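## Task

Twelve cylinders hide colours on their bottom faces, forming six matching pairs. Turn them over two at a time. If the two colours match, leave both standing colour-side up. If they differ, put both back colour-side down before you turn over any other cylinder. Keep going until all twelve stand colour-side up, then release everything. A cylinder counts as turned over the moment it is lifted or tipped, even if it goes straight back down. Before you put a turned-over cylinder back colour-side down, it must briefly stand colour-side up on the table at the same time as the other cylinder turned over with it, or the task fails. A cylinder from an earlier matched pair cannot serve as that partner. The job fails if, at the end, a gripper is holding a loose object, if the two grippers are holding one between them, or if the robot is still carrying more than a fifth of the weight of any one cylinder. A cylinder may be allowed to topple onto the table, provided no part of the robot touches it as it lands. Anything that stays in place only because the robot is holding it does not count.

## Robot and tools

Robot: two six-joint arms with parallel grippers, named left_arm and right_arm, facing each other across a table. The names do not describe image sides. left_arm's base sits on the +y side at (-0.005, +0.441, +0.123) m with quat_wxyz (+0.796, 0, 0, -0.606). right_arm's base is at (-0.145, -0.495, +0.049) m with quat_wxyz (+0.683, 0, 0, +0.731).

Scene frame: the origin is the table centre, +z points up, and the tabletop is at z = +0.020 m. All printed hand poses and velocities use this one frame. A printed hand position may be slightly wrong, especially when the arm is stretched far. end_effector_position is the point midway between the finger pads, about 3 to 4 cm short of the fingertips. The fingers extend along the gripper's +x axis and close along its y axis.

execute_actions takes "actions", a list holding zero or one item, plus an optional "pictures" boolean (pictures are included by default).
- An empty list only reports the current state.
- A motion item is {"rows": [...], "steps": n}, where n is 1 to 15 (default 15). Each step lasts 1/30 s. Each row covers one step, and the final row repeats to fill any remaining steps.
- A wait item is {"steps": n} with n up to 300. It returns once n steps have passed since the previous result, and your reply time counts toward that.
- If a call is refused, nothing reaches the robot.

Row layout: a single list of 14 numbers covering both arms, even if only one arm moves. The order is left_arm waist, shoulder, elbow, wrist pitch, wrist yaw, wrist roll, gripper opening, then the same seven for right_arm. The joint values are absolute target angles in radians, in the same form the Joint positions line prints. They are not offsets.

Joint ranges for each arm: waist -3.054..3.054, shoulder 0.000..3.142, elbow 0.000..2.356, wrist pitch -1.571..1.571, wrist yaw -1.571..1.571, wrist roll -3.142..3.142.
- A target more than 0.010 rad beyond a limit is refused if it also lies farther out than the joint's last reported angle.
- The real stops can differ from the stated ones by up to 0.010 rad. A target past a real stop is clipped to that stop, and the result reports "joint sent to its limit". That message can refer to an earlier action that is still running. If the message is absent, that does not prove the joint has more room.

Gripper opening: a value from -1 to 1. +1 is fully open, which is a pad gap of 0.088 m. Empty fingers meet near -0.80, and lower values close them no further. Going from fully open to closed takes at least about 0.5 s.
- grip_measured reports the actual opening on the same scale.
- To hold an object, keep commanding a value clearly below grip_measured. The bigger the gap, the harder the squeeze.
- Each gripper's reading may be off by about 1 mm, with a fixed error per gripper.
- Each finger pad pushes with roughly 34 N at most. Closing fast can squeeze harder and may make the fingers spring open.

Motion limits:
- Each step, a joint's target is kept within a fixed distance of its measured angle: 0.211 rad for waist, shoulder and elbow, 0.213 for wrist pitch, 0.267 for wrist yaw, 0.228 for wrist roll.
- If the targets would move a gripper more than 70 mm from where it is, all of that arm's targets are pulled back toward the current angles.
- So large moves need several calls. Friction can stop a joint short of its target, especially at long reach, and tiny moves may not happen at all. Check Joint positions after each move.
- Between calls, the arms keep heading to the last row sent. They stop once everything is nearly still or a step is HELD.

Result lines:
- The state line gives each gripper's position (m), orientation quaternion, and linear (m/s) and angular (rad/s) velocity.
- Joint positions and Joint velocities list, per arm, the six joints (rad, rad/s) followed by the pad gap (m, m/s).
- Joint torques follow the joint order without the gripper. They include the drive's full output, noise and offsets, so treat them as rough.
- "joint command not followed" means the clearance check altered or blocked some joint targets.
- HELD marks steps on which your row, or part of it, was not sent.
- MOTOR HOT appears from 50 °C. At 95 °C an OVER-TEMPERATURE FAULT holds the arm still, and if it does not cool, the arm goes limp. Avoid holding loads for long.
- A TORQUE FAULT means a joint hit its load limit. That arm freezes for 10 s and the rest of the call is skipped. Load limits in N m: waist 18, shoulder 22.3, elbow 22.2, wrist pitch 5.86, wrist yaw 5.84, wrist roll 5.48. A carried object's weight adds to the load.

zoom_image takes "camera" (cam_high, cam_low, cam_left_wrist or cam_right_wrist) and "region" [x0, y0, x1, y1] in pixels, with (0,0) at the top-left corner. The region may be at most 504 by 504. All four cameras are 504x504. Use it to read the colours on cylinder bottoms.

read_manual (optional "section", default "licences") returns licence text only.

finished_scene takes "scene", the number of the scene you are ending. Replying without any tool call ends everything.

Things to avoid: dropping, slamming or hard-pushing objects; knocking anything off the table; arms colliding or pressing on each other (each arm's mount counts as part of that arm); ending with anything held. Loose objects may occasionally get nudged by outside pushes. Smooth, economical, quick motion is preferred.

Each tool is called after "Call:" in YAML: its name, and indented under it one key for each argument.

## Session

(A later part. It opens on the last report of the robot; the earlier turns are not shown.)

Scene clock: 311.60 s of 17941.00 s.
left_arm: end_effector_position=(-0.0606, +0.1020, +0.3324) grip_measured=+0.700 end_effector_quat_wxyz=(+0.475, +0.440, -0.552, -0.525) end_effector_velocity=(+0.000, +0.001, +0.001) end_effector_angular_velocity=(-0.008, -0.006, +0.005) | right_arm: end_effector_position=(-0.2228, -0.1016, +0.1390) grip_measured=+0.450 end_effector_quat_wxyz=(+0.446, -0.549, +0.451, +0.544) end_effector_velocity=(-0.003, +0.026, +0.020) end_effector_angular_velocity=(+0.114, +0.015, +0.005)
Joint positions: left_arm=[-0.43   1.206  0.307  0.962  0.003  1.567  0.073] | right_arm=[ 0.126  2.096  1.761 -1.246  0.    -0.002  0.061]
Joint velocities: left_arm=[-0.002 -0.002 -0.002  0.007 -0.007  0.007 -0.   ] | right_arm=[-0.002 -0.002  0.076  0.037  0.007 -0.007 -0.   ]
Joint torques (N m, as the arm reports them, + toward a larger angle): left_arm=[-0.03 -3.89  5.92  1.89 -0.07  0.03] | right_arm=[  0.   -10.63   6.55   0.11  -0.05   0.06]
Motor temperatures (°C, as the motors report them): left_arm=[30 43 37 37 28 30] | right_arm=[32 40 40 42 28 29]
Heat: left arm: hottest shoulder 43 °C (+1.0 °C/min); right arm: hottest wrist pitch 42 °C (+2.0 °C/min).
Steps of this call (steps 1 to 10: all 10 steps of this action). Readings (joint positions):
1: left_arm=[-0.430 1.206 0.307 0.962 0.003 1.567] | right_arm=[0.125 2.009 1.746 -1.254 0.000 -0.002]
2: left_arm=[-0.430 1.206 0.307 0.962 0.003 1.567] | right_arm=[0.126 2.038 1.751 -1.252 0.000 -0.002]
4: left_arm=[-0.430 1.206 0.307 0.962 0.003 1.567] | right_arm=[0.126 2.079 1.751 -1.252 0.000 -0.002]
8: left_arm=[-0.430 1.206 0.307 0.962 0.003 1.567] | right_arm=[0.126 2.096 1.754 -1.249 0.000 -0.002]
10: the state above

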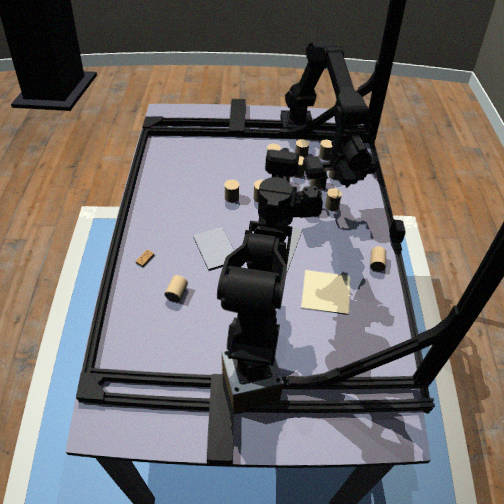

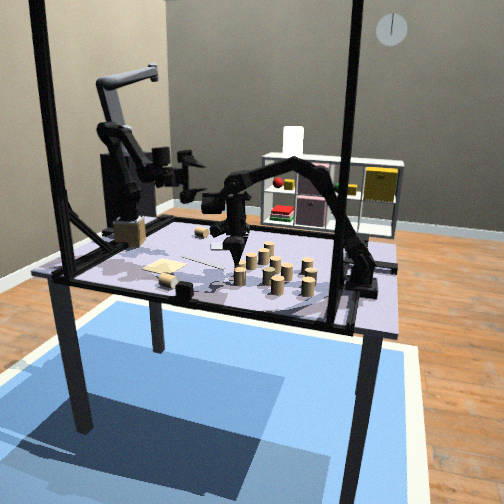

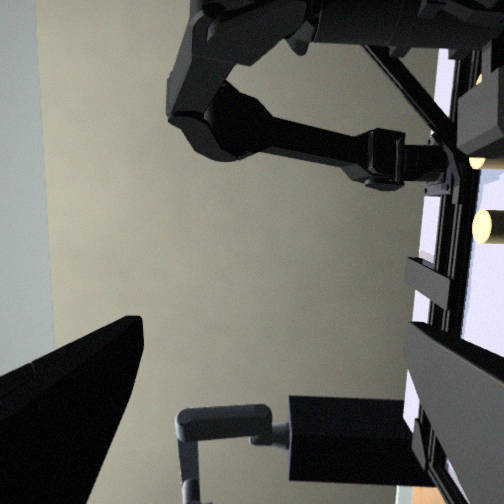

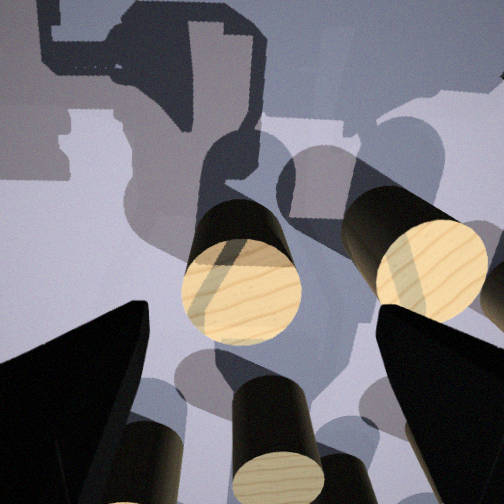

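Call:
execute_actions:
  actions:
    - {"rows":[[-0.43,1.2,0.3,0.96,0,1.571,0.7,0.143,2.073,1.745,-1.24,0,0.5,0.35]],"steps":10}
  pictures: false

Call:
execute_actions:
  actions:
    - {"rows":[[-0.43,1.2,0.3,0.96,0,1.571,0.7,0.143,2.085,1.7,-1.19,0,0.5,0.35],[-0.43,1.2,0.3,0.96,0,1.571,0.7,0.143,2.085,1.7,-1.19,0,0.5,0.35],[-0.43,1.2,0.3,0.96,0,1.571,0.7,0.143,2.095,1.665,-1.148,0,0.5,0.35],[-0.43,1.2,0.3,0.96,0,1.571,0.7,0.143,2.095,1.665,-1.148,0,0.5,0.35],[-0.43,1.2,0.3,0.96,0,1.571,0.7,0.143,2.105,1.63,-1.105,0,0.5,0.35],[-0.43,1.2,0.3,0.96,0,1.571,0.7,0.143,2.105,1.63,-1.105,0,0.5,0.35],[-0.43,1.2,0.3,0.96,0,1.571,0.7,0.143,2.115,1.597,-1.063,0,0.5,0.35],[-0.43,1.2,0.3,0.96,0,1.571,0.7,0.143,2.115,1.597,-1.063,0,0.5,0.35],[-0.43,1.2,0.3,0.96,0,1.571,0.7,0.143,2.125,1.563,-1.02,0,0.5,0.35]],"steps":15}
  pictures: true

Call:
execute_actions:
  actions:
    - {"rows":[[-0.43,1.2,0.3,0.96,0,1.571,0.7,0.143,2.125,1.563,-1.02,0,0.5,-0.4]],"steps":9}
  pictures: false

Call:
execute_actions:
  actions:
    - {"rows":[[-0.43,1.2,0.3,0.96,0,1.571,0.7,0.143,2.095,1.65,-1.13,0,0.5,-0.4],[-0.43,1.2,0.3,0.96,0,1.571,0.7,0.143,2.095,1.65,-1.13,0,0.5,-0.4],[-0.43,1.2,0.3,0.96,0,1.571,0.7,0.143,2.07,1.74,-1.24,0,0.5,-0.4],[-0.43,1.2,0.3,0.96,0,1.571,0.7,0.143,2.07,1.74,-1.24,0,0.5,-0.4],[-0.43,1.2,0.3,0.96,0,1.571,0.7,0.143,1.92,1.74,-1.24,0,0.5,-0.4],[-0.43,1.2,0.3,0.96,0,1.571,0.7,0.143,1.92,1.74,-1.24,0,0.5,-0.4],[-0.43,1.2,0.3,0.96,0,1.571,0.7,0.143,1.92,1.74,-1.24,0,0.5,-0.4],[-0.43,1.2,0.3,0.96,0,1.571,0.7,0.143,1.75,1.65,-1.2,0,0.5,-0.4],[-0.43,1.2,0.3,0.96,0,1.571,0.7,0.143,1.75,1.65,-1.2,0,0.5,-0.4],[-0.43,1.2,0.3,0.96,0,1.571,0.7,-0.216,1.15,1.0,0.3,0,0,-0.4]],"steps":15}
  pictures: false

Call:
execute_actions:
  actions:
    - {"rows":[[-0.43,1.2,0.3,0.96,0,1.571,0.7,-0.216,1.15,0.9,0.3,0,0,-0.4]],"steps":10}
  pictures: false

Call:
execute_actions:
  actions:
    - {"rows":[[-0.43,1.2,0.3,0.96,0,1.571,0.7,-0.216,1.2,0.9,0.64,0,0,-0.4],[-0.43,1.2,0.3,0.96,0,1.571,0.7,-0.216,1.2,0.9,0.64,0,0,-0.4],[-0.43,1.2,0.3,0.96,0,1.571,0.7,-0.216,1.2,0.9,0.64,0,0,-0.4],[-0.43,1.2,0.3,0.96,0,1.571,0.7,-0.216,1.2,0.9,0.64,0,0,-0.4],[-0.43,1.3,0.34,0.96,0,1.571,0.7,-0.216,1.27,0.7,0.64,0,0,-0.4]],"steps":12}
  pictures: false

Call:
execute_actions:
  actions:
    - {"rows":[[-0.43,1.42,0.41,1.0,0,1.571,0.7,-0.216,1.39,0.75,0.633,0,0,-0.4]],"steps":11}
  pictures: false

Call:
execute_actions:
  actions:
    - {"rows":[[-0.43,1.51,0.48,1.03,0,1.571,0.7,-0.216,1.39,0.75,0.633,0,0,-0.4],[-0.43,1.51,0.48,1.03,0,1.571,0.7,-0.216,1.39,0.75,0.633,0,0,-0.4],[-0.43,1.57,0.54,1.03,0,1.571,0.7,-0.216,1.39,0.75,0.633,0,0,-0.4],[-0.43,1.57,0.54,1.03,0,1.571,0.7,-0.216,1.39,0.75,0.633,0,0,-0.4],[-0.43,1.63,0.605,1.025,0,1.571,0.7,-0.216,1.39,0.75,0.633,0,0,-0.4],[-0.43,1.63,0.605,1.025,0,1.571,0.7,-0.216,1.39,0.75,0.633,0,0,-0.4],[-0.43,1.695,0.674,1.021,0,1.571,0.7,-0.216,1.39,0.75,0.633,0,0,-0.4],[-0.43,1.695,0.674,1.021,0,1.571,0.7,-0.216,1.39,0.75,0.633,0,0,-0.4],[-0.43,1.76,0.748,1.015,0,1.571,0.7,-0.216,1.39,0.75,0.633,0,0,-0.4]],"steps":13}
  pictures: false

Call:
execute_actions:
  actions:
    - {"rows":[[-0.43,1.76,0.748,1.015,0,1.571,-0.4,-0.216,1.39,0.75,0.633,0,0,-0.4]],"steps":10}
  pictures: false

Call:
execute_actions:
  actions:
    - {"rows":[[-0.43,1.76,0.748,1.015,0,1.571,-0.4,-0.216,1.39,0.75,0.633,0,0,0.7],[-0.43,1.76,0.748,1.015,0,1.571,-0.4,-0.216,1.39,0.75,0.633,0,0,0.7],[-0.43,1.76,0.748,1.015,0,1.571,-0.4,-0.216,1.39,0.75,0.633,0,0,0.7],[-0.43,1.76,0.748,1.015,0,1.571,-0.4,-0.216,1.39,0.75,0.633,0,0,0.7],[-0.43,1.76,0.748,1.015,0,1.571,-0.4,-0.216,1.39,0.75,0.633,0,0,0.7],[-0.43,1.76,0.748,1.015,0,1.571,-0.4,-0.216,1.39,0.75,0.633,0,0,0.7],[-0.43,1.6,0.57,1.03,0,1.571,-0.4,-0.216,1.39,0.75,0.633,0,0,0.7],[-0.43,1.6,0.57,1.03,0,1.571,-0.4,-0.216,1.39,0.75,0.633,0,0,0.7],[-0.43,1.51,0.48,1.03,0,1.571,-0.4,-0.216,1.27,0.63,0.64,0,0,0.7],[-0.43,1.51,0.48,1.03,0,1.571,-0.4,-0.216,1.27,0.63,0.64,0,0,0.7],[-0.43,1.42,0.41,1.0,0,1.571,-0.4,-0.216,1.27,0.63,0.64,0,0,0.7]],"steps":13}
  pictures: false

Call:
execute_actions:
  actions:
    - {"rows":[[0.1,1.2,0.6,-0.91,0,0,-0.4,-0.05,1.15,0.9,-1.27,0,0,0.45]],"steps":15}
  pictures: false

Call:
execute_actions:
  actions:
    - {"rows":[[0.1,1.2,0.6,-0.91,0,0,-0.4,-0.05,1.3,1.1,-1.27,0,0,0.45],[0.1,1.2,0.6,-0.91,0,0,-0.4,-0.05,1.3,1.1,-1.27,0,0,0.45],[0.1,1.2,0.6,-0.91,0,0,-0.4,-0.05,1.3,1.1,-1.27,0,0,0.45],[0.1,1.2,0.6,-0.91,0,0,-0.4,-0.05,1.3,1.1,-1.27,0,0,0.45],[0.1,1.2,0.6,-0.91,0,0,-0.4,-0.05,1.3,1.1,-1.27,0,0,0.45],[0.1,1.2,0.6,-0.91,0,0,-0.4,-0.05,1.3,1.1,-1.27,0,0,0.45],[0.1,1.3,0.64,-0.91,0,0,-0.4,-0.05,1.5,1.3,-1.3,0,0,0.45]],"steps":15}
  pictures: false

Call:
execute_actions:
  actions:
    - {"rows":[[0.1,1.3,0.64,-0.91,0,0,-0.4,-0.05,1.5,1.3,-1.3,0,0,0.45],[0.1,1.3,0.64,-0.91,0,0,-0.4,-0.05,1.5,1.3,-1.3,0,0,0.45],[0.1,1.33,0.612,-0.855,0,0,-0.4,-0.05,1.5,1.3,-1.3,0,0,0.45],[0.1,1.36,0.585,-0.8,0,0,-0.4,-0.05,1.5,1.3,-1.3,0,0,0.45],[0.1,1.39,0.56,-0.745,0,0,-0.4,-0.05,1.5,1.3,-1.3,0,0,0.45],[0.1,1.42,0.537,-0.69,0,0,-0.4,-0.05,1.5,1.3,-1.3,0,0,0.45],[0.1,1.45,0.515,-0.637,0,0,-0.4,-0.05,1.5,1.3,-1.3,0,0,0.45],[0.1,1.48,0.495,-0.587,0,0,-0.4,-0.05,1.5,1.3,-1.3,0,0,0.45],[0.1,1.505,0.479,-0.545,0,0,-0.4,-0.05,1.5,1.3,-1.3,0,0,0.45],[0.1,1.525,0.467,-0.513,0,0,-0.4,-0.05,1.5,1.3,-1.3,0,0,0.45],[0.1,1.541,0.4585,-0.4885,0,0,-0.4,-0.05,1.5,1.3,-1.3,0,0,0.45],[0.1,1.555,0.45,-0.47,0,0,-0.4,-0.05,1.5,1.3,-1.3,0,0,0.45],[0.1,1.568,0.443,-0.452,0,0,-0.4,-0.05,1.5,1.3,-1.3,0,0,0.45],[0.1,1.58,0.437,-0.435,0,0,-0.4,-0.05,1.5,1.3,-1.3,0,0,0.45],[0.1,1.59,0.432,-0.42,0,0,-0.4,-0.05,1.5,1.3,-1.3,0,0,0.45]],"steps":15}
  pictures: false

Call:
execute_actions:
  actions:
    - {"rows":[[0.1,1.59,0.432,-0.42,0,0,-0.4,-0.05,1.5,1.3,-1.3,0,0,0.45]],"steps":5}
  pictures: false

Call:
execute_actions:
  actions:
    - {"rows":[[0.1,1.575,0.44,-0.44,0,0,0.3,-0.05,1.5,1.3,-1.3,0,0,0.45]],"steps":8}
  pictures: true

Scene clock: 341.20 s of 17941.00 s.
left_arm: end_effector_position=(-0.0606, +0.1021, +0.3323) grip_measured=+0.700 end_effector_quat_wxyz=(+0.475, +0.440, -0.552, -0.526) end_effector_velocity=(+0.000, +0.000, -0.002) end_effector_angular_velocity=(+0.008, +0.006, +0.004) | right_arm: end_effector_position=(-0.2287, -0.1035, +0.1383) grip_measured=+0.353 end_effector_quat_wxyz=(+0.559, -0.434, +0.562, +0.428) end_effector_velocity=(-0.000, +0.001, +0.002) end_effector_angular_velocity=(+0.011, +0.007, -0.318)
Joint positions: left_arm=[-0.43   1.206  0.306  0.961  0.003  1.567  0.073] | right_arm=[ 0.141  2.093  1.754 -1.242  0.     0.469  0.056]
Joint velocities: left_arm=[-0.002 -0.002 -0.002 -0.007 -0.007 -0.007 -0.   ] | right_arm=[-0.002 -0.007 -0.002  0.007 -0.007  0.315 -0.002]
Joint torques (N m, as the arm reports them, + toward a larger angle): left_arm=[-0.04 -3.86  5.96  1.9  -0.05  0.04] | right_arm=[  0.14 -12.79   5.24   0.21  -0.02   0.1 ]
Motor temperatures (°C, as the motors report them): left_arm=[30 42 38 40 28 30] | right_arm=[32 45 40 39 28 29]
Heat: left arm: hottest shoulder 42 °C (+0.0 °C/min); right arm: hottest shoulder 45 °C (+4.0 °C/min).
Steps of this call (steps 1 to 15: the robot went on to your last target; steps 16 to 90: nothing new was sent; then 26.27 s passed at rest; steps 91 to 100: all 10 steps of this action). Readings (joint positions):
91: left_arm=[-0.430 1.206 0.306 0.961 0.003 1.567] | right_arm=[0.127 2.096 1.762 -1.246 0.001 0.043]
92: left_arm=[-0.430 1.206 0.306 0.961 0.003 1.567] | right_arm=[0.130 2.096 1.761 -1.245 0.001 0.115]
94: left_arm=[-0.430 1.206 0.306 0.961 0.003 1.567] | right_arm=[0.136 2.094 1.758 -1.243 0.001 0.246]
98: left_arm=[-0.430 1.206 0.306 0.961 0.003 1.567] | right_arm=[0.141 2.094 1.754 -1.242 0.000 0.438]
100: the state above

Scene clock: 341.70 s of 17941.00 s.
left_arm: end_effector_position=(-0.0606, +0.1021, +0.3323) grip_measured=+0.700 end_effector_quat_wxyz=(+0.475, +0.440, -0.552, -0.526) end_effector_velocity=(+0.004, -0.001, +0.000) end_effector_angular_velocity=(+0.004, +0.008, +0.024) | right_arm: end_effector_position=(-0.2279, -0.1070, +0.0849) grip_measured=+0.350 end_effector_quat_wxyz=(+0.566, -0.424, +0.567, +0.423) end_effector_velocity=(+0.001, -0.005, -0.023) end_effector_angular_velocity=(-0.018, +0.004, +0.005)
Joint positions: left_arm=[-0.43   1.206  0.306  0.961  0.003  1.567  0.073] | right_arm=[ 0.141  2.114  1.571 -1.029  0.     0.497  0.056]
Joint velocities: left_arm=[ 0.002 -0.002  0.002 -0.007 -0.022 -0.007  0.   ] | right_arm=[-0.002  0.022 -0.061  0.066 -0.007 -0.007 -0.   ]
Joint torques (N m, as the arm reports them, + toward a larger angle): left_arm=[-0.05 -3.84  5.95  1.91 -0.06  0.04] | right_arm=[ 0.07 -9.25  5.7   0.28 -0.02  0.13]
Motor temperatures (°C, as the motors report them): left_arm=[30 42 38 40 28 30] | right_arm=[32 45 40 39 28 29]
Heat: left arm: hottest shoulder 42 °C (+0.0 °C/min); right arm: hottest shoulder 45 °C (+4.0 °C/min).
Steps of this call (steps 1 to 15: all 15 steps of this action). Readings (joint positions):
1: left_arm=[-0.430 1.206 0.306 0.961 0.003 1.567] | right_arm=[0.141 2.093 1.747 -1.231 0.000 0.478]
2: left_arm=[-0.430 1.206 0.306 0.961 0.003 1.567] | right_arm=[0.141 2.091 1.737 -1.216 0.000 0.484]
4: left_arm=[-0.430 1.206 0.306 0.961 0.003 1.567] | right_arm=[0.141 2.091 1.709 -1.182 0.000 0.491]
8: left_arm=[-0.430 1.206 0.306 0.961 0.003 1.567] | right_arm=[0.141 2.093 1.638 -1.105 0.000 0.495]
15: the state above

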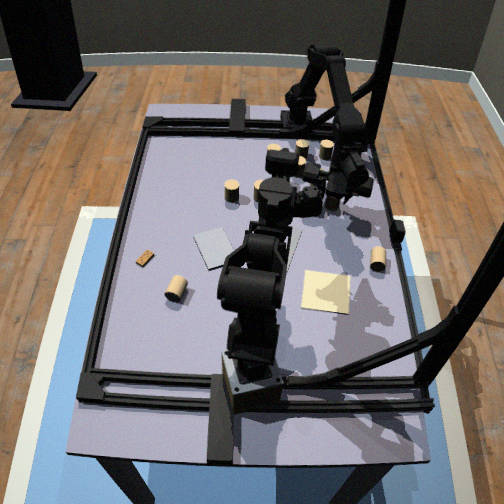

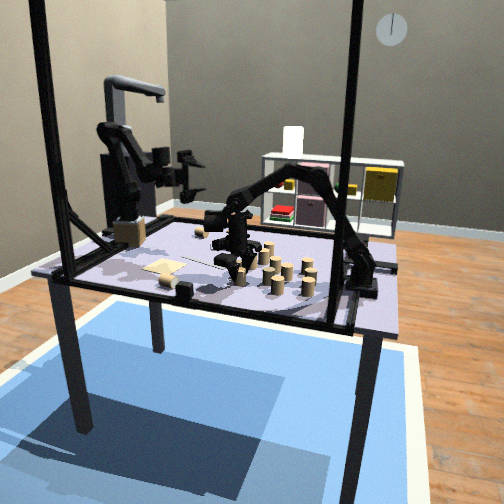

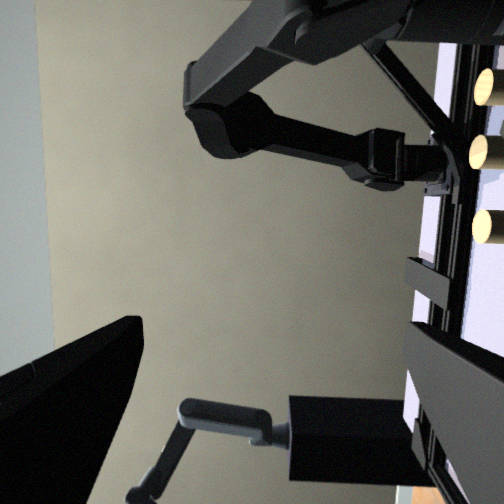

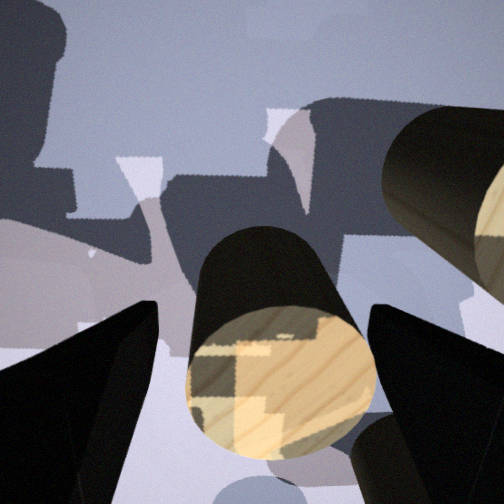

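Scene clock: 342.00 s of 17941.00 s.
left_arm: end_effector_position=(-0.0606, +0.1021, +0.3323) grip_measured=+0.700 end_effector_quat_wxyz=(+0.475, +0.440, -0.552, -0.526) end_effector_velocity=(+0.003, +0.000, -0.002) end_effector_angular_velocity=(+0.009, +0.007, +0.019) | right_arm: end_effector_position=(-0.2284, -0.1059, +0.0843) grip_measured=+0.006 end_effector_quat_wxyz=(+0.567, -0.422, +0.566, +0.424) end_effector_velocity=(+0.000, -0.002, +0.000) end_effector_angular_velocity=(-0.009, +0.006, +0.005)
Joint positions: left_arm=[-0.43   1.206  0.306  0.961  0.003  1.567  0.073] | right_arm=[ 0.142  2.115  1.569 -1.022 -0.     0.497  0.039]
Joint velocities: left_arm=[-0.002 -0.002 -0.002 -0.007 -0.022 -0.007 -0.   ] | right_arm=[-0.002 -0.002 -0.002 -0.007 -0.007 -0.007  0.   ]
Joint torques (N m, as the arm reports them, + toward a larger angle): left_arm=[-0.02 -3.81  5.95  1.91 -0.06  0.03] | right_arm=[ 0.06 -9.19  5.3   0.21  0.    0.09]
Motor temperatures (°C, as the motors report them): left_arm=[30 42 38 40 28 30] | right_arm=[32 45 40 39 28 29]
Heat: left arm: hottest shoulder 42 °C (+0.0 °C/min); right arm: hottest shoulder 45 °C (+4.0 °C/min).
Steps of this call (steps 1 to 9: all 9 steps of this action). Readings (joint positions):
1: left_arm=[-0.430 1.206 0.306 0.961 0.003 1.567] | right_arm=[0.141 2.115 1.570 -1.027 0.000 0.497]
2: left_arm=[-0.430 1.206 0.306 0.961 0.003 1.567] | right_arm=[0.141 2.115 1.570 -1.026 0.000 0.497]
4: left_arm=[-0.430 1.206 0.306 0.961 0.003 1.567] | right_arm=[0.141 2.115 1.569 -1.023 -0.000 0.497]
8: left_arm=[-0.430 1.206 0.306 0.961 0.003 1.567] | right_arm=[0.142 2.115 1.569 -1.022 -0.000 0.497]
9: the state above

Scene clock: 342.50 s of 17941.00 s.
left_arm: end_effector_position=(-0.0606, +0.1021, +0.3323) grip_measured=+0.700 end_effector_quat_wxyz=(+0.475, +0.440, -0.552, -0.526) end_effector_velocity=(-0.002, +0.001, -0.005) end_effector_angular_velocity=(+0.023, +0.003, -0.010) | right_arm: end_effector_position=(-0.1305, -0.1080, +0.2354) grip_measured=+0.008 end_effector_quat_wxyz=(+0.646, -0.302, +0.421, +0.561) end_effector_velocity=(+0.627, -0.082, +0.163) end_effector_angular_velocity=(+1.826, -1.093, +0.173)
Joint positions: left_arm=[-0.43   1.206  0.306  0.961  0.003  1.567  0.073] | right_arm=[-0.107  1.62   1.426 -0.887 -0.002  0.173  0.039]
Joint velocities: left_arm=[-0.002 -0.002 -0.002 -0.022  0.007 -0.007 -0.   ] | right_arm=[-1.6   -1.59  -1.785  2.059  0.066 -2.044  0.   ]
Joint torques (N m, as the arm reports them, + toward a larger angle): left_arm=[-0.03 -3.84  5.97  1.91 -0.06  0.05] | right_arm=[  1.14 -10.98   5.33   0.61  -0.04  -0.09]
Motor temperatures (°C, as the motors report them): left_arm=[30 42 38 40 28 30] | right_arm=[32 45 40 38 28 29]
Heat: left arm: hottest shoulder 42 °C (+0.0 °C/min); right arm: hottest shoulder 45 °C (+4.1 °C/min).
Steps of this call (steps 1 to 15: all 15 steps of this action). Readings (joint positions):
1: left_arm=[-0.430 1.206 0.306 0.961 0.003 1.567] | right_arm=[0.142 2.115 1.581 -1.042 -0.000 0.497]
2: left_arm=[-0.430 1.206 0.306 0.961 0.003 1.567] | right_arm=[0.142 2.115 1.596 -1.074 -0.000 0.497]
4: left_arm=[-0.430 1.206 0.306 0.961 0.003 1.567] | right_arm=[0.142 2.114 1.652 -1.163 -0.000 0.497]
8: left_arm=[-0.430 1.206 0.306 0.961 0.003 1.567] | right_arm=[0.142 1.994 1.693 -1.206 -0.001 0.497]
15: the state above

Scene clock: 342.83 s of 17941.00 s.
left_arm: end_effector_position=(-0.0606, +0.1021, +0.3323) grip_measured=+0.700 end_effector_quat_wxyz=(+0.475, +0.440, -0.552, -0.526) end_effector_velocity=(+0.003, +0.001, -0.002) end_effector_angular_velocity=(+0.009, +0.007, +0.019) | right_arm: end_effector_position=(-0.0921, -0.1390, +0.2899) grip_measured=+0.007 end_effector_quat_wxyz=(+0.734, -0.163, +0.194, +0.630) end_effector_velocity=(+0.021, +0.130, +0.202) end_effector_angular_velocity=(+1.494, -0.264, +0.024)
Joint positions: left_arm=[-0.43   1.206  0.306  0.961  0.003  1.567  0.073] | right_arm=[-0.216  1.173  0.936 -0.275  0.002  0.007  0.039]
Joint velocities: left_arm=[-0.002 -0.007 -0.007 -0.007 -0.022 -0.007  0.   ] | right_arm=[-0.007 -0.125 -0.418  1.81  -0.007 -0.051 -0.   ]
Joint torques (N m, as the arm reports them, + toward a larger angle): left_arm=[-0.06 -3.82  5.95  1.92 -0.06  0.04] | right_arm=[ 0.03 -5.73  7.36  1.74 -0.09 -0.1 ]
Motor temperatures (°C, as the motors report them): left_arm=[30 42 38 40 28 30] | right_arm=[32 45 40 39 28 29]
Heat: left arm: hottest shoulder 42 °C (+0.0 °C/min); right arm: hottest shoulder 45 °C (+4.0 °C/min).
Steps of this call (steps 1 to 10: all 10 steps of this action). Readings (joint positions):
1: left_arm=[-0.430 1.206 0.306 0.961 0.003 1.567] | right_arm=[-0.156 1.566 1.365 -0.823 0.003 0.119]
2: left_arm=[-0.430 1.206 0.306 0.961 0.003 1.567] | right_arm=[-0.191 1.510 1.304 -0.763 0.008 0.083]
4: left_arm=[-0.430 1.206 0.306 0.961 0.003 1.567] | right_arm=[-0.220 1.394 1.184 -0.640 0.008 0.041]
8: left_arm=[-0.430 1.206 0.306 0.961 0.003 1.567] | right_arm=[-0.216 1.198 0.978 -0.398 0.002 0.011]
10: the state above

Scene clock: 343.23 s of 17941.00 s.
left_arm: end_effector_position=(-0.0624, +0.0905, +0.3121) grip_measured=+0.700 end_effector_quat_wxyz=(+0.457, +0.459, -0.537, -0.541) end_effector_velocity=(+0.002, -0.005, +0.003) end_effector_angular_velocity=(-0.004, -0.007, +0.019) | right_arm: end_effector_position=(-0.0865, -0.1017, +0.2893) grip_measured=+0.005 end_effector_quat_wxyz=(+0.756, -0.044, +0.054, +0.651) end_effector_velocity=(+0.007, +0.045, +0.242) end_effector_angular_velocity=(+1.407, -0.216, +0.006)
Joint positions: left_arm=[-0.43   1.293  0.329  0.958  0.003  1.567  0.073] | right_arm=[-0.216  1.281  0.694  0.448  0.002  0.003  0.039]
Joint velocities: left_arm=[-0.002  0.012  0.022 -0.007 -0.022  0.007  0.   ] | right_arm=[-0.002  0.115 -0.198  1.736 -0.007 -0.007  0.001]
Joint torques (N m, as the arm reports them, + toward a larger angle): left_arm=[-0.04 -3.12  7.76  2.21 -0.06  0.04] | right_arm=[-0.01 -7.61  9.91  2.56 -0.1  -0.07]
Motor temperatures (°C, as the motors report them): left_arm=[30 42 38 40 28 30] | right_arm=[32 45 40 39 28 29]
Heat: left arm: hottest shoulder 42 °C (+0.0 °C/min); right arm: hottest shoulder 45 °C (+4.0 °C/min).
Steps of this call (steps 1 to 12: all 12 steps of this action). Readings (joint positions):
1: left_arm=[-0.430 1.206 0.306 0.961 0.003 1.567] | right_arm=[-0.216 1.174 0.925 -0.214 0.002 0.006]
2: left_arm=[-0.430 1.206 0.306 0.961 0.003 1.567] | right_arm=[-0.216 1.178 0.919 -0.152 0.002 0.005]
4: left_arm=[-0.430 1.206 0.306 0.961 0.003 1.567] | right_arm=[-0.216 1.189 0.912 -0.029 0.002 0.004]
8: left_arm=[-0.430 1.272 0.327 0.960 0.003 1.567] | right_arm=[-0.216 1.222 0.780 0.225 0.002 0.004]
12: the state above

Scene clock: 343.60 s of 17941.00 s.
left_arm: end_effector_position=(-0.0660, +0.0681, +0.3084) grip_measured=+0.700 end_effector_quat_wxyz=(+0.455, +0.461, -0.535, -0.543) end_effector_velocity=(+0.001, -0.004, +0.008) end_effector_angular_velocity=(-0.023, -0.004, +0.010) | right_arm: end_effector_position=(-0.0831, -0.0789, +0.3108) grip_measured=+0.005 end_effector_quat_wxyz=(+0.758, -0.003, +0.006, +0.652) end_effector_velocity=(-0.002, +0.001, +0.012) end_effector_angular_velocity=(+0.059, -0.016, +0.020)
Joint positions: left_arm=[-0.43   1.412  0.401  0.997  0.003  1.567  0.073] | right_arm=[-0.216  1.382  0.742  0.626  0.002  0.003  0.039]
Joint velocities: left_arm=[ 0.002  0.002  0.017  0.007 -0.007  0.007 -0.   ] | right_arm=[-0.002  0.002 -0.002  0.066 -0.022 -0.007 -0.   ]
Joint torques (N m, as the arm reports them, + toward a larger angle): left_arm=[-0.06 -3.57  7.37  2.19 -0.05  0.04] | right_arm=[ 0.   -5.35  8.25  1.72 -0.07 -0.07]
Motor temperatures (°C, as the motors report them): left_arm=[30 42 38 40 28 30] | right_arm=[32 45 40 39 28 29]
Heat: left arm: hottest shoulder 42 °C (-1.0 °C/min); right arm: hottest shoulder 45 °C (+4.1 °C/min).
Steps of this call (steps 1 to 11: all 11 steps of this action). Readings (joint positions):
1: left_arm=[-0.430 1.310 0.338 0.967 0.003 1.567] | right_arm=[-0.216 1.297 0.694 0.507 0.002 0.003]
2: left_arm=[-0.430 1.338 0.356 0.980 0.003 1.567] | right_arm=[-0.216 1.316 0.710 0.555 0.002 0.003]
4: left_arm=[-0.430 1.386 0.388 0.987 0.003 1.567] | right_arm=[-0.216 1.348 0.739 0.598 0.002 0.003]
8: left_arm=[-0.430 1.410 0.398 0.994 0.003 1.567] | right_arm=[-0.216 1.376 0.742 0.619 0.002 0.003]
11: the state above

Scene clock: 344.03 s of 17941.00 s.
left_arm: end_effector_position=(-0.0796, -0.0160, +0.3113) grip_measured=+0.700 end_effector_quat_wxyz=(+0.459, +0.456, -0.539, -0.539) end_effector_velocity=(-0.010, -0.050, -0.026) end_effector_angular_velocity=(+0.066, -0.003, -0.010) | right_arm: end_effector_position=(-0.0831, -0.0788, +0.3116) grip_measured=+0.005 end_effector_quat_wxyz=(+0.758, -0.002, +0.005, +0.652) end_effector_velocity=(-0.000, +0.000, -0.004) end_effector_angular_velocity=(-0.011, +0.009, +0.005)
Joint positions: left_arm=[-0.43   1.738  0.724  1.017  0.003  1.567  0.073] | right_arm=[-0.216  1.382  0.742  0.63   0.002  0.003  0.039]
Joint velocities: left_arm=[-0.002  0.208  0.193 -0.051  0.007 -0.007 -0.   ] | right_arm=[-0.002  0.002 -0.002 -0.007 -0.007  0.007 -0.   ]
Joint torques (N m, as the arm reports them, + toward a larger angle): left_arm=[-0.02 -6.    7.24  1.97 -0.06  0.02] | right_arm=[-0.08 -5.16  8.2   1.65 -0.08 -0.07]
Motor temperatures (°C, as the motors report them): left_arm=[30 42 38 40 28 30] | right_arm=[32 45 40 39 28 29]
Heat: left arm: hottest shoulder 42 °C (-1.0 °C/min); right arm: hottest shoulder 45 °C (+4.0 °C/min).
Steps of this call (steps 1 to 13: all 13 steps of this action). Readings (joint positions):
1: left_arm=[-0.430 1.427 0.411 1.005 0.003 1.567] | right_arm=[-0.216 1.382 0.742 0.628 0.002 0.003]
2: left_arm=[-0.430 1.449 0.429 1.013 0.003 1.567] | right_arm=[-0.216 1.382 0.742 0.629 0.002 0.003]
4: left_arm=[-0.430 1.509 0.483 1.020 0.003 1.567] | right_arm=[-0.216 1.382 0.742 0.629 0.002 0.003]
8: left_arm=[-0.430 1.628 0.604 1.021 0.003 1.567] | right_arm=[-0.216 1.382 0.742 0.630 0.002 0.003]
13: the state above

Scene clock: 344.37 s of 17941.00 s.
left_arm: end_effector_position=(-0.0802, -0.0197, +0.3115) grip_measured=+0.028 end_effector_quat_wxyz=(+0.459, +0.456, -0.539, -0.539) end_effector_velocity=(+0.004, -0.001, +0.004) end_effector_angular_velocity=(-0.011, +0.009, +0.024) | right_arm: end_effector_position=(-0.0831, -0.0788, +0.3116) grip_measured=+0.005 end_effector_quat_wxyz=(+0.758, -0.002, +0.004, +0.652) end_effector_velocity=(+0.004, -0.001, -0.002) end_effector_angular_velocity=(-0.008, -0.006, -0.015)
Joint positions: left_arm=[-0.43   1.751  0.739  1.016  0.003  1.568  0.04 ] | right_arm=[-0.216  1.382  0.742  0.63   0.002  0.003  0.039]
Joint velocities: left_arm=[ 0.002 -0.002  0.002  0.007 -0.022 -0.007 -0.   ] | right_arm=[-0.007 -0.002 -0.002 -0.007  0.007 -0.007 -0.   ]
Joint torques (N m, as the arm reports them, + toward a larger angle): left_arm=[-0.06 -5.6   7.48  1.98 -0.06  0.01] | right_arm=[-0.09 -5.1   8.14  1.63 -0.06 -0.05]
Motor temperatures (°C, as the motors report them): left_arm=[30 42 38 40 28 30] | right_arm=[32 45 40 39 28 29]
Heat: left arm: hottest shoulder 42 °C (-1.0 °C/min); right arm: hottest shoulder 45 °C (+4.0 °C/min).
Steps of this call (steps 1 to 10: all 10 steps of this action). Readings (joint positions):
1: left_arm=[-0.430 1.743 0.729 1.017 0.003 1.567] | right_arm=[-0.216 1.382 0.742 0.630 0.002 0.003]
2: left_arm=[-0.430 1.747 0.732 1.017 0.003 1.567] | right_arm=[-0.216 1.382 0.742 0.630 0.002 0.003]
4: left_arm=[-0.430 1.750 0.736 1.017 0.003 1.567] | right_arm=[-0.216 1.382 0.742 0.630 0.002 0.003]
8: left_arm=[-0.430 1.751 0.739 1.015 0.003 1.568] | right_arm=[-0.216 1.382 0.742 0.630 0.002 0.003]
10: the state above

Scene clock: 344.80 s of 17941.00 s.
left_arm: end_effector_position=(-0.0687, +0.0517, +0.3100) grip_measured=+0.028 end_effector_quat_wxyz=(+0.456, +0.460, -0.536, -0.542) end_effector_velocity=(+0.034, +0.201, +0.041) end_effector_angular_velocity=(-0.129, +0.043, +0.010) | right_arm: end_effector_position=(-0.0865, -0.1009, +0.3070) grip_measured=+0.693 end_effector_quat_wxyz=(+0.758, -0.001, +0.003, +0.652) end_effector_velocity=(-0.009, -0.059, -0.001) end_effector_angular_velocity=(+0.042, +0.001, -0.005)
Joint positions: left_arm=[-0.43   1.482  0.461  1.012  0.003  1.568  0.04 ] | right_arm=[-0.216  1.296  0.654  0.636  0.001  0.003  0.073]
Joint velocities: left_arm=[ 0.002 -0.901 -0.716 -0.051 -0.007 -0.022 -0.   ] | right_arm=[ 0.002 -0.247 -0.212  0.007  0.007  0.007  0.002]
Joint torques (N m, as the arm reports them, + toward a larger angle): left_arm=[-0.03 -3.87  7.05  1.77 -0.03  0.02] | right_arm=[-0.04 -5.97  6.77  1.59 -0.05 -0.06]
Motor temperatures (°C, as the motors report them): left_arm=[30 42 38 40 28 30] | right_arm=[32 44 40 39 28 29]
Heat: left arm: hottest shoulder 42 °C (-1.0 °C/min); right arm: hottest shoulder 44 °C (+3.0 °C/min).
Steps of this call (steps 1 to 13: all 13 steps of this action). Readings (joint positions):
1: left_arm=[-0.430 1.751 0.739 1.016 0.003 1.568] | right_arm=[-0.216 1.382 0.742 0.630 0.002 0.003]
2: left_arm=[-0.430 1.751 0.739 1.016 0.003 1.568] | right_arm=[-0.216 1.382 0.742 0.630 0.001 0.003]
4: left_arm=[-0.430 1.751 0.739 1.015 0.003 1.568] | right_arm=[-0.216 1.382 0.742 0.630 0.001 0.003]
8: left_arm=[-0.430 1.703 0.676 1.015 0.003 1.568] | right_arm=[-0.216 1.382 0.742 0.632 0.001 0.003]
13: the state above

Scene clock: 345.30 s of 17941.00 s.
left_arm: end_effector_position=(+0.1236, +0.1016, +0.2987) grip_measured=+0.028 end_effector_quat_wxyz=(+0.713, +0.397, -0.051, -0.576) end_effector_velocity=(-0.039, +0.150, -0.368) end_effector_angular_velocity=(+1.060, +2.330, +0.801) | right_arm: end_effector_position=(-0.1508, -0.1341, +0.2987) grip_measured=+0.451 end_effector_quat_wxyz=(+0.685, -0.155, +0.155, +0.695) end_effector_velocity=(-0.002, -0.168, -0.361) end_effector_angular_velocity=(-1.819, -0.037, +0.032)
Joint positions: left_arm=[ 0.093  1.207  0.598  0.214 -0.003  0.741  0.04 ] | right_arm=[-0.054  1.148  0.902 -0.196 -0.001  0.003  0.061]
Joint velocities: left_arm=[ 0.042 -0.002 -0.002 -1.824 -0.007 -1.956 -0.001] | right_arm=[ 0.002  0.007 -0.002 -1.81  -0.022 -0.022 -0.   ]
Joint torques (N m, as the arm reports them, + toward a larger angle): left_arm=[ 0.04 -4.54  7.63  2.07  0.16 -0.28] | right_arm=[ 0.19 -4.4   7.52  1.39  0.   -0.06]
Motor temperatures (°C, as the motors report them): left_arm=[30 42 38 40 28 30] | right_arm=[32 44 40 39 28 29]
Heat: left arm: hottest shoulder 42 °C (-1.0 °C/min); right arm: hottest shoulder 44 °C (+3.0 °C/min).
Steps of this call (steps 1 to 15: all 15 steps of this action). Readings (joint positions):
1: left_arm=[-0.418 1.449 0.461 0.975 0.012 1.542] | right_arm=[-0.208 1.282 0.664 0.605 0.007 0.003]
2: left_arm=[-0.386 1.421 0.475 0.923 0.014 1.502] | right_arm=[-0.185 1.270 0.687 0.556 0.009 0.003]
4: left_arm=[-0.307 1.359 0.513 0.848 0.011 1.419] | right_arm=[-0.131 1.241 0.755 0.468 0.004 0.003]
8: left_arm=[-0.101 1.238 0.583 0.648 0.008 1.193] | right_arm=[-0.060 1.162 0.882 0.243 -0.002 0.003]
15: the state above

Scene clock: 345.80 s of 17941.00 s.
left_arm: end_effector_position=(+0.0732, +0.2373, +0.1618) grip_measured=+0.026 end_effector_quat_wxyz=(+0.631, +0.369, +0.521, -0.440) end_effector_velocity=(-0.143, +0.368, -0.070) end_effector_angular_velocity=(+1.724, +0.707, +0.176) | right_arm: end_effector_position=(-0.1502, -0.1946, +0.2105) grip_measured=+0.450 end_effector_quat_wxyz=(+0.550, -0.442, +0.437, +0.558) end_effector_velocity=(+0.003, -0.390, -0.088) end_effector_angular_velocity=(-1.893, -0.009, +0.010)
Joint positions: left_arm=[ 0.098  1.295  0.628 -0.718 -0.003  0.022  0.04 ] | right_arm=[-0.053  1.49   1.279 -1.129 -0.001  0.003  0.061]
Joint velocities: left_arm=[-0.002  0.012  0.032 -1.883  0.007 -0.183 -0.001] | right_arm=[-0.002  0.046  0.066 -1.912 -0.022 -0.007 -0.   ]
Joint torques (N m, as the arm reports them, + toward a larger angle): left_arm=[ 0.2  -3.07  7.47  0.66  0.12 -0.23] | right_arm=[ 0.22 -5.51  8.27  0.35 -0.02 -0.04]
Motor temperatures (°C, as the motors report them): left_arm=[30 42 38 40 28 30] | right_arm=[32 44 40 39 28 29]
Heat: left arm: hottest shoulder 42 °C (-1.0 °C/min); right arm: hottest shoulder 44 °C (+3.0 °C/min).
Steps of this call (steps 1 to 15: all 15 steps of this action). Readings (joint positions):
1: left_arm=[0.094 1.207 0.598 0.154 -0.003 0.676] | right_arm=[-0.053 1.167 0.925 -0.273 -0.001 0.003]
2: left_arm=[0.095 1.207 0.598 0.093 -0.003 0.611] | right_arm=[-0.053 1.201 0.968 -0.333 -0.001 0.003]
4: left_arm=[0.096 1.207 0.598 -0.033 -0.003 0.480] | right_arm=[-0.053 1.262 1.045 -0.441 -0.001 0.003]
8: left_arm=[0.097 1.237 0.612 -0.280 -0.003 0.221] | right_arm=[-0.053 1.355 1.160 -0.709 -0.001 0.003]
15: the state above

Scene clock: 346.30 s of 17941.00 s.
left_arm: end_effector_position=(+0.0592, +0.2739, +0.0807) grip_measured=+0.025 end_effector_quat_wxyz=(+0.581, +0.404, +0.583, -0.400) end_effector_velocity=(-0.003, +0.013, -0.096) end_effector_angular_velocity=(+0.005, -0.006, -0.005) | right_arm: end_effector_position=(-0.1497, -0.2285, +0.2079) grip_measured=+0.450 end_effector_quat_wxyz=(+0.514, -0.484, +0.479, +0.521) end_effector_velocity=(+0.001, -0.002, -0.000) end_effector_angular_velocity=(-0.007, +0.006, +0.015)
Joint positions: left_arm=[ 0.098  1.556  0.452 -0.472 -0.003  0.006  0.04 ] | right_arm=[-0.053  1.491  1.29  -1.298 -0.001  0.003  0.061]
Joint velocities: left_arm=[ 0.002  0.383 -0.212  0.593 -0.007  0.007 -0.   ] | right_arm=[-0.007 -0.002 -0.002 -0.007 -0.007 -0.022 -0.   ]
Joint torques (N m, as the arm reports them, + toward a larger angle): left_arm=[ 0.23 -3.37  4.04  0.63  0.13 -0.25] | right_arm=[ 0.15 -4.92  7.54  0.11 -0.01 -0.06]
Motor temperatures (°C, as the motors report them): left_arm=[30 42 38 40 28 30] | right_arm=[32 44 40 39 28 29]
Heat: left arm: hottest shoulder 42 °C (-1.0 °C/min); right arm: hottest shoulder 44 °C (+3.0 °C/min).
Steps of this call (steps 1 to 15: all 15 steps of this action). Readings (joint positions):
1: left_arm=[0.098 1.296 0.628 -0.777 -0.003 0.017] | right_arm=[-0.053 1.491 1.280 -1.185 -0.001 0.003]
2: left_arm=[0.098 1.296 0.628 -0.824 -0.003 0.013] | right_arm=[-0.053 1.491 1.281 -1.225 -0.001 0.003]
4: left_arm=[0.098 1.311 0.618 -0.835 -0.003 0.009] | right_arm=[-0.053 1.491 1.284 -1.262 -0.001 0.003]
8: left_arm=[0.098 1.406 0.554 -0.691 -0.003 0.007] | right_arm=[-0.053 1.491 1.289 -1.290 -0.001 0.003]
15: the state above

Scene clock: 346.47 s of 17941.00 s.
left_arm: end_effector_position=(+0.0585, +0.2738, +0.0768) grip_measured=+0.018 end_effector_quat_wxyz=(+0.581, +0.401, +0.583, -0.402) end_effector_velocity=(-0.004, +0.008, -0.005) end_effector_angular_velocity=(+0.018, +0.015, +0.010) | right_arm: end_effector_position=(-0.1497, -0.2286, +0.2078) grip_measured=+0.450 end_effector_quat_wxyz=(+0.514, -0.485, +0.479, +0.521) end_effector_velocity=(-0.000, +0.001, -0.001) end_effector_angular_velocity=(+0.002, +0.007, +0.005)
Joint positions: left_arm=[ 0.099  1.571  0.442 -0.443  0.003  0.006  0.04 ] | right_arm=[-0.053  1.491  1.29  -1.298 -0.001  0.003  0.061]
Joint velocities: left_arm=[ 0.002  0.007 -0.022  0.007  0.007 -0.007 -0.   ] | right_arm=[-0.002  0.002 -0.002  0.007 -0.007 -0.007  0.   ]
Joint torques (N m, as the arm reports them, + toward a larger angle): left_arm=[ 0.03 -1.83  3.28  1.73 -0.1  -0.26] | right_arm=[ 0.12 -4.92  7.51  0.07 -0.02 -0.07]
Motor temperatures (°C, as the motors report them): left_arm=[30 42 38 40 28 30] | right_arm=[32 44 40 39 28 29]
Heat: left arm: hottest shoulder 42 °C (-1.0 °C/min); right arm: hottest shoulder 44 °C (+3.0 °C/min).
Steps of this call (steps 1 to 5: all 5 steps of this action). Readings (joint positions):
1: left_arm=[0.098 1.566 0.447 -0.459 -0.003 0.006] | right_arm=[-0.053 1.491 1.290 -1.298 -0.001 0.003]
2: left_arm=[0.098 1.568 0.446 -0.459 -0.003 0.006] | right_arm=[-0.053 1.491 1.290 -1.298 -0.001 0.003]
4: left_arm=[0.099 1.570 0.443 -0.446 0.002 0.006] | right_arm=[-0.053 1.491 1.290 -1.298 -0.001 0.003]
5: the state above

Scene clock: 346.73 s of 17941.00 s.
left_arm: end_effector_position=(+0.0589, +0.2729, +0.0764) grip_measured=+0.272 end_effector_quat_wxyz=(+0.582, +0.400, +0.582, -0.403) end_effector_velocity=(-0.002, +0.007, -0.001) end_effector_angular_velocity=(+0.028, +0.003, +0.005) | right_arm: end_effector_position=(-0.1497, -0.2287, +0.2078) grip_measured=+0.450 end_effector_quat_wxyz=(+0.514, -0.485, +0.479, +0.521) end_effector_velocity=(-0.003, -0.003, +0.001) end_effector_angular_velocity=(-0.003, +0.022, -0.008)
Joint positions: left_arm=[ 0.099  1.573  0.441 -0.437  0.003  0.006  0.052] | right_arm=[-0.053  1.491  1.29  -1.298 -0.001  0.003  0.061]
Joint velocities: left_arm=[-0.002 -0.002 -0.007 -0.022 -0.007 -0.007  0.006] | right_arm=[-0.002 -0.007 -0.002 -0.007 -0.022  0.007 -0.   ]
Joint torques (N m, as the arm reports them, + toward a larger angle): left_arm=[ 0.02 -3.31  4.07  0.34 -0.07 -0.24] | right_arm=[ 0.12 -4.97  7.49  0.1  -0.01 -0.07]
Motor temperatures (°C, as the motors report them): left_arm=[30 42 38 40 28 30] | right_arm=[32 44 40 39 28 29]
Heat: left arm: hottest shoulder 42 °C (-1.0 °C/min); right arm: hottest shoulder 44 °C (+3.0 °C/min).
Steps of this call (steps 1 to 8: all 8 steps of this action). Readings (joint positions):
1: left_arm=[0.099 1.571 0.442 -0.443 0.003 0.006] | right_arm=[-0.053 1.491 1.290 -1.298 -0.001 0.003]
2: left_arm=[0.099 1.570 0.442 -0.444 0.003 0.006] | right_arm=[-0.053 1.491 1.290 -1.298 -0.001 0.003]
4: left_arm=[0.099 1.571 0.441 -0.438 0.003 0.006] | right_arm=[-0.053 1.491 1.290 -1.298 -0.001 0.003]
8: the state above

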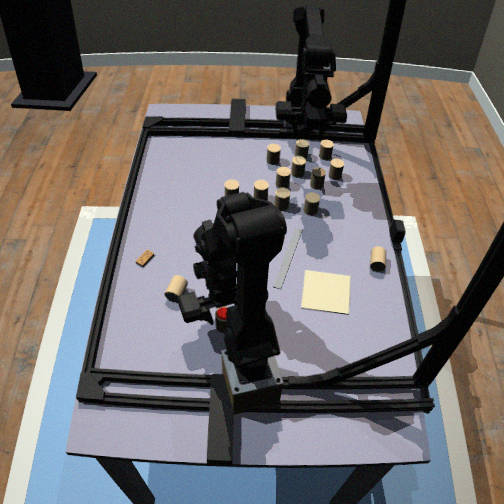

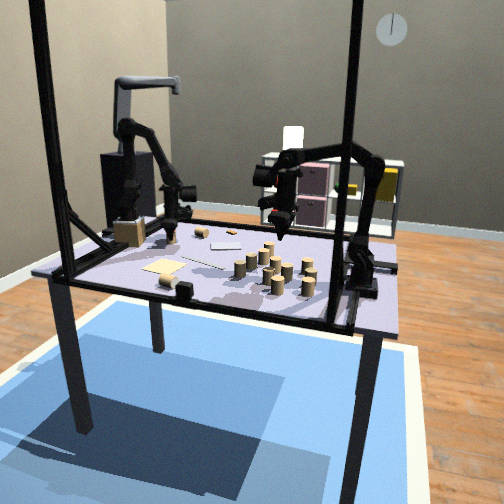

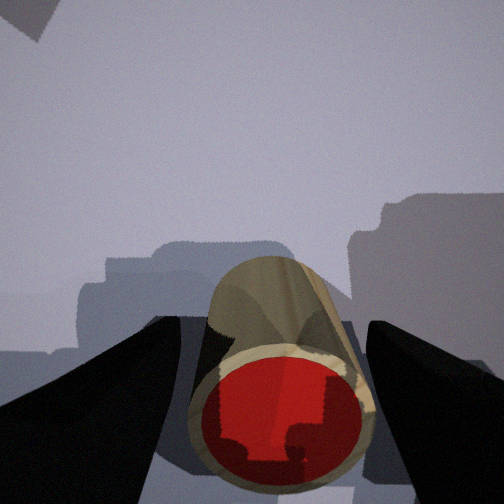

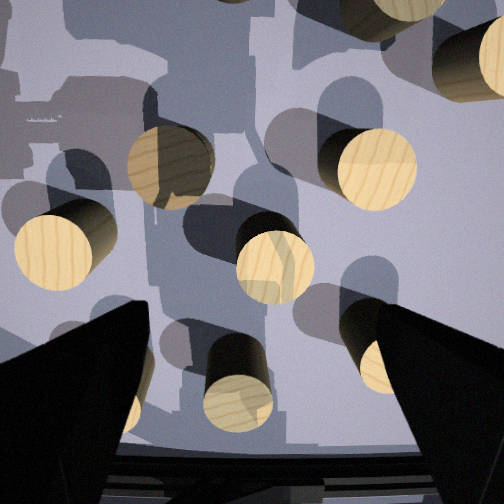

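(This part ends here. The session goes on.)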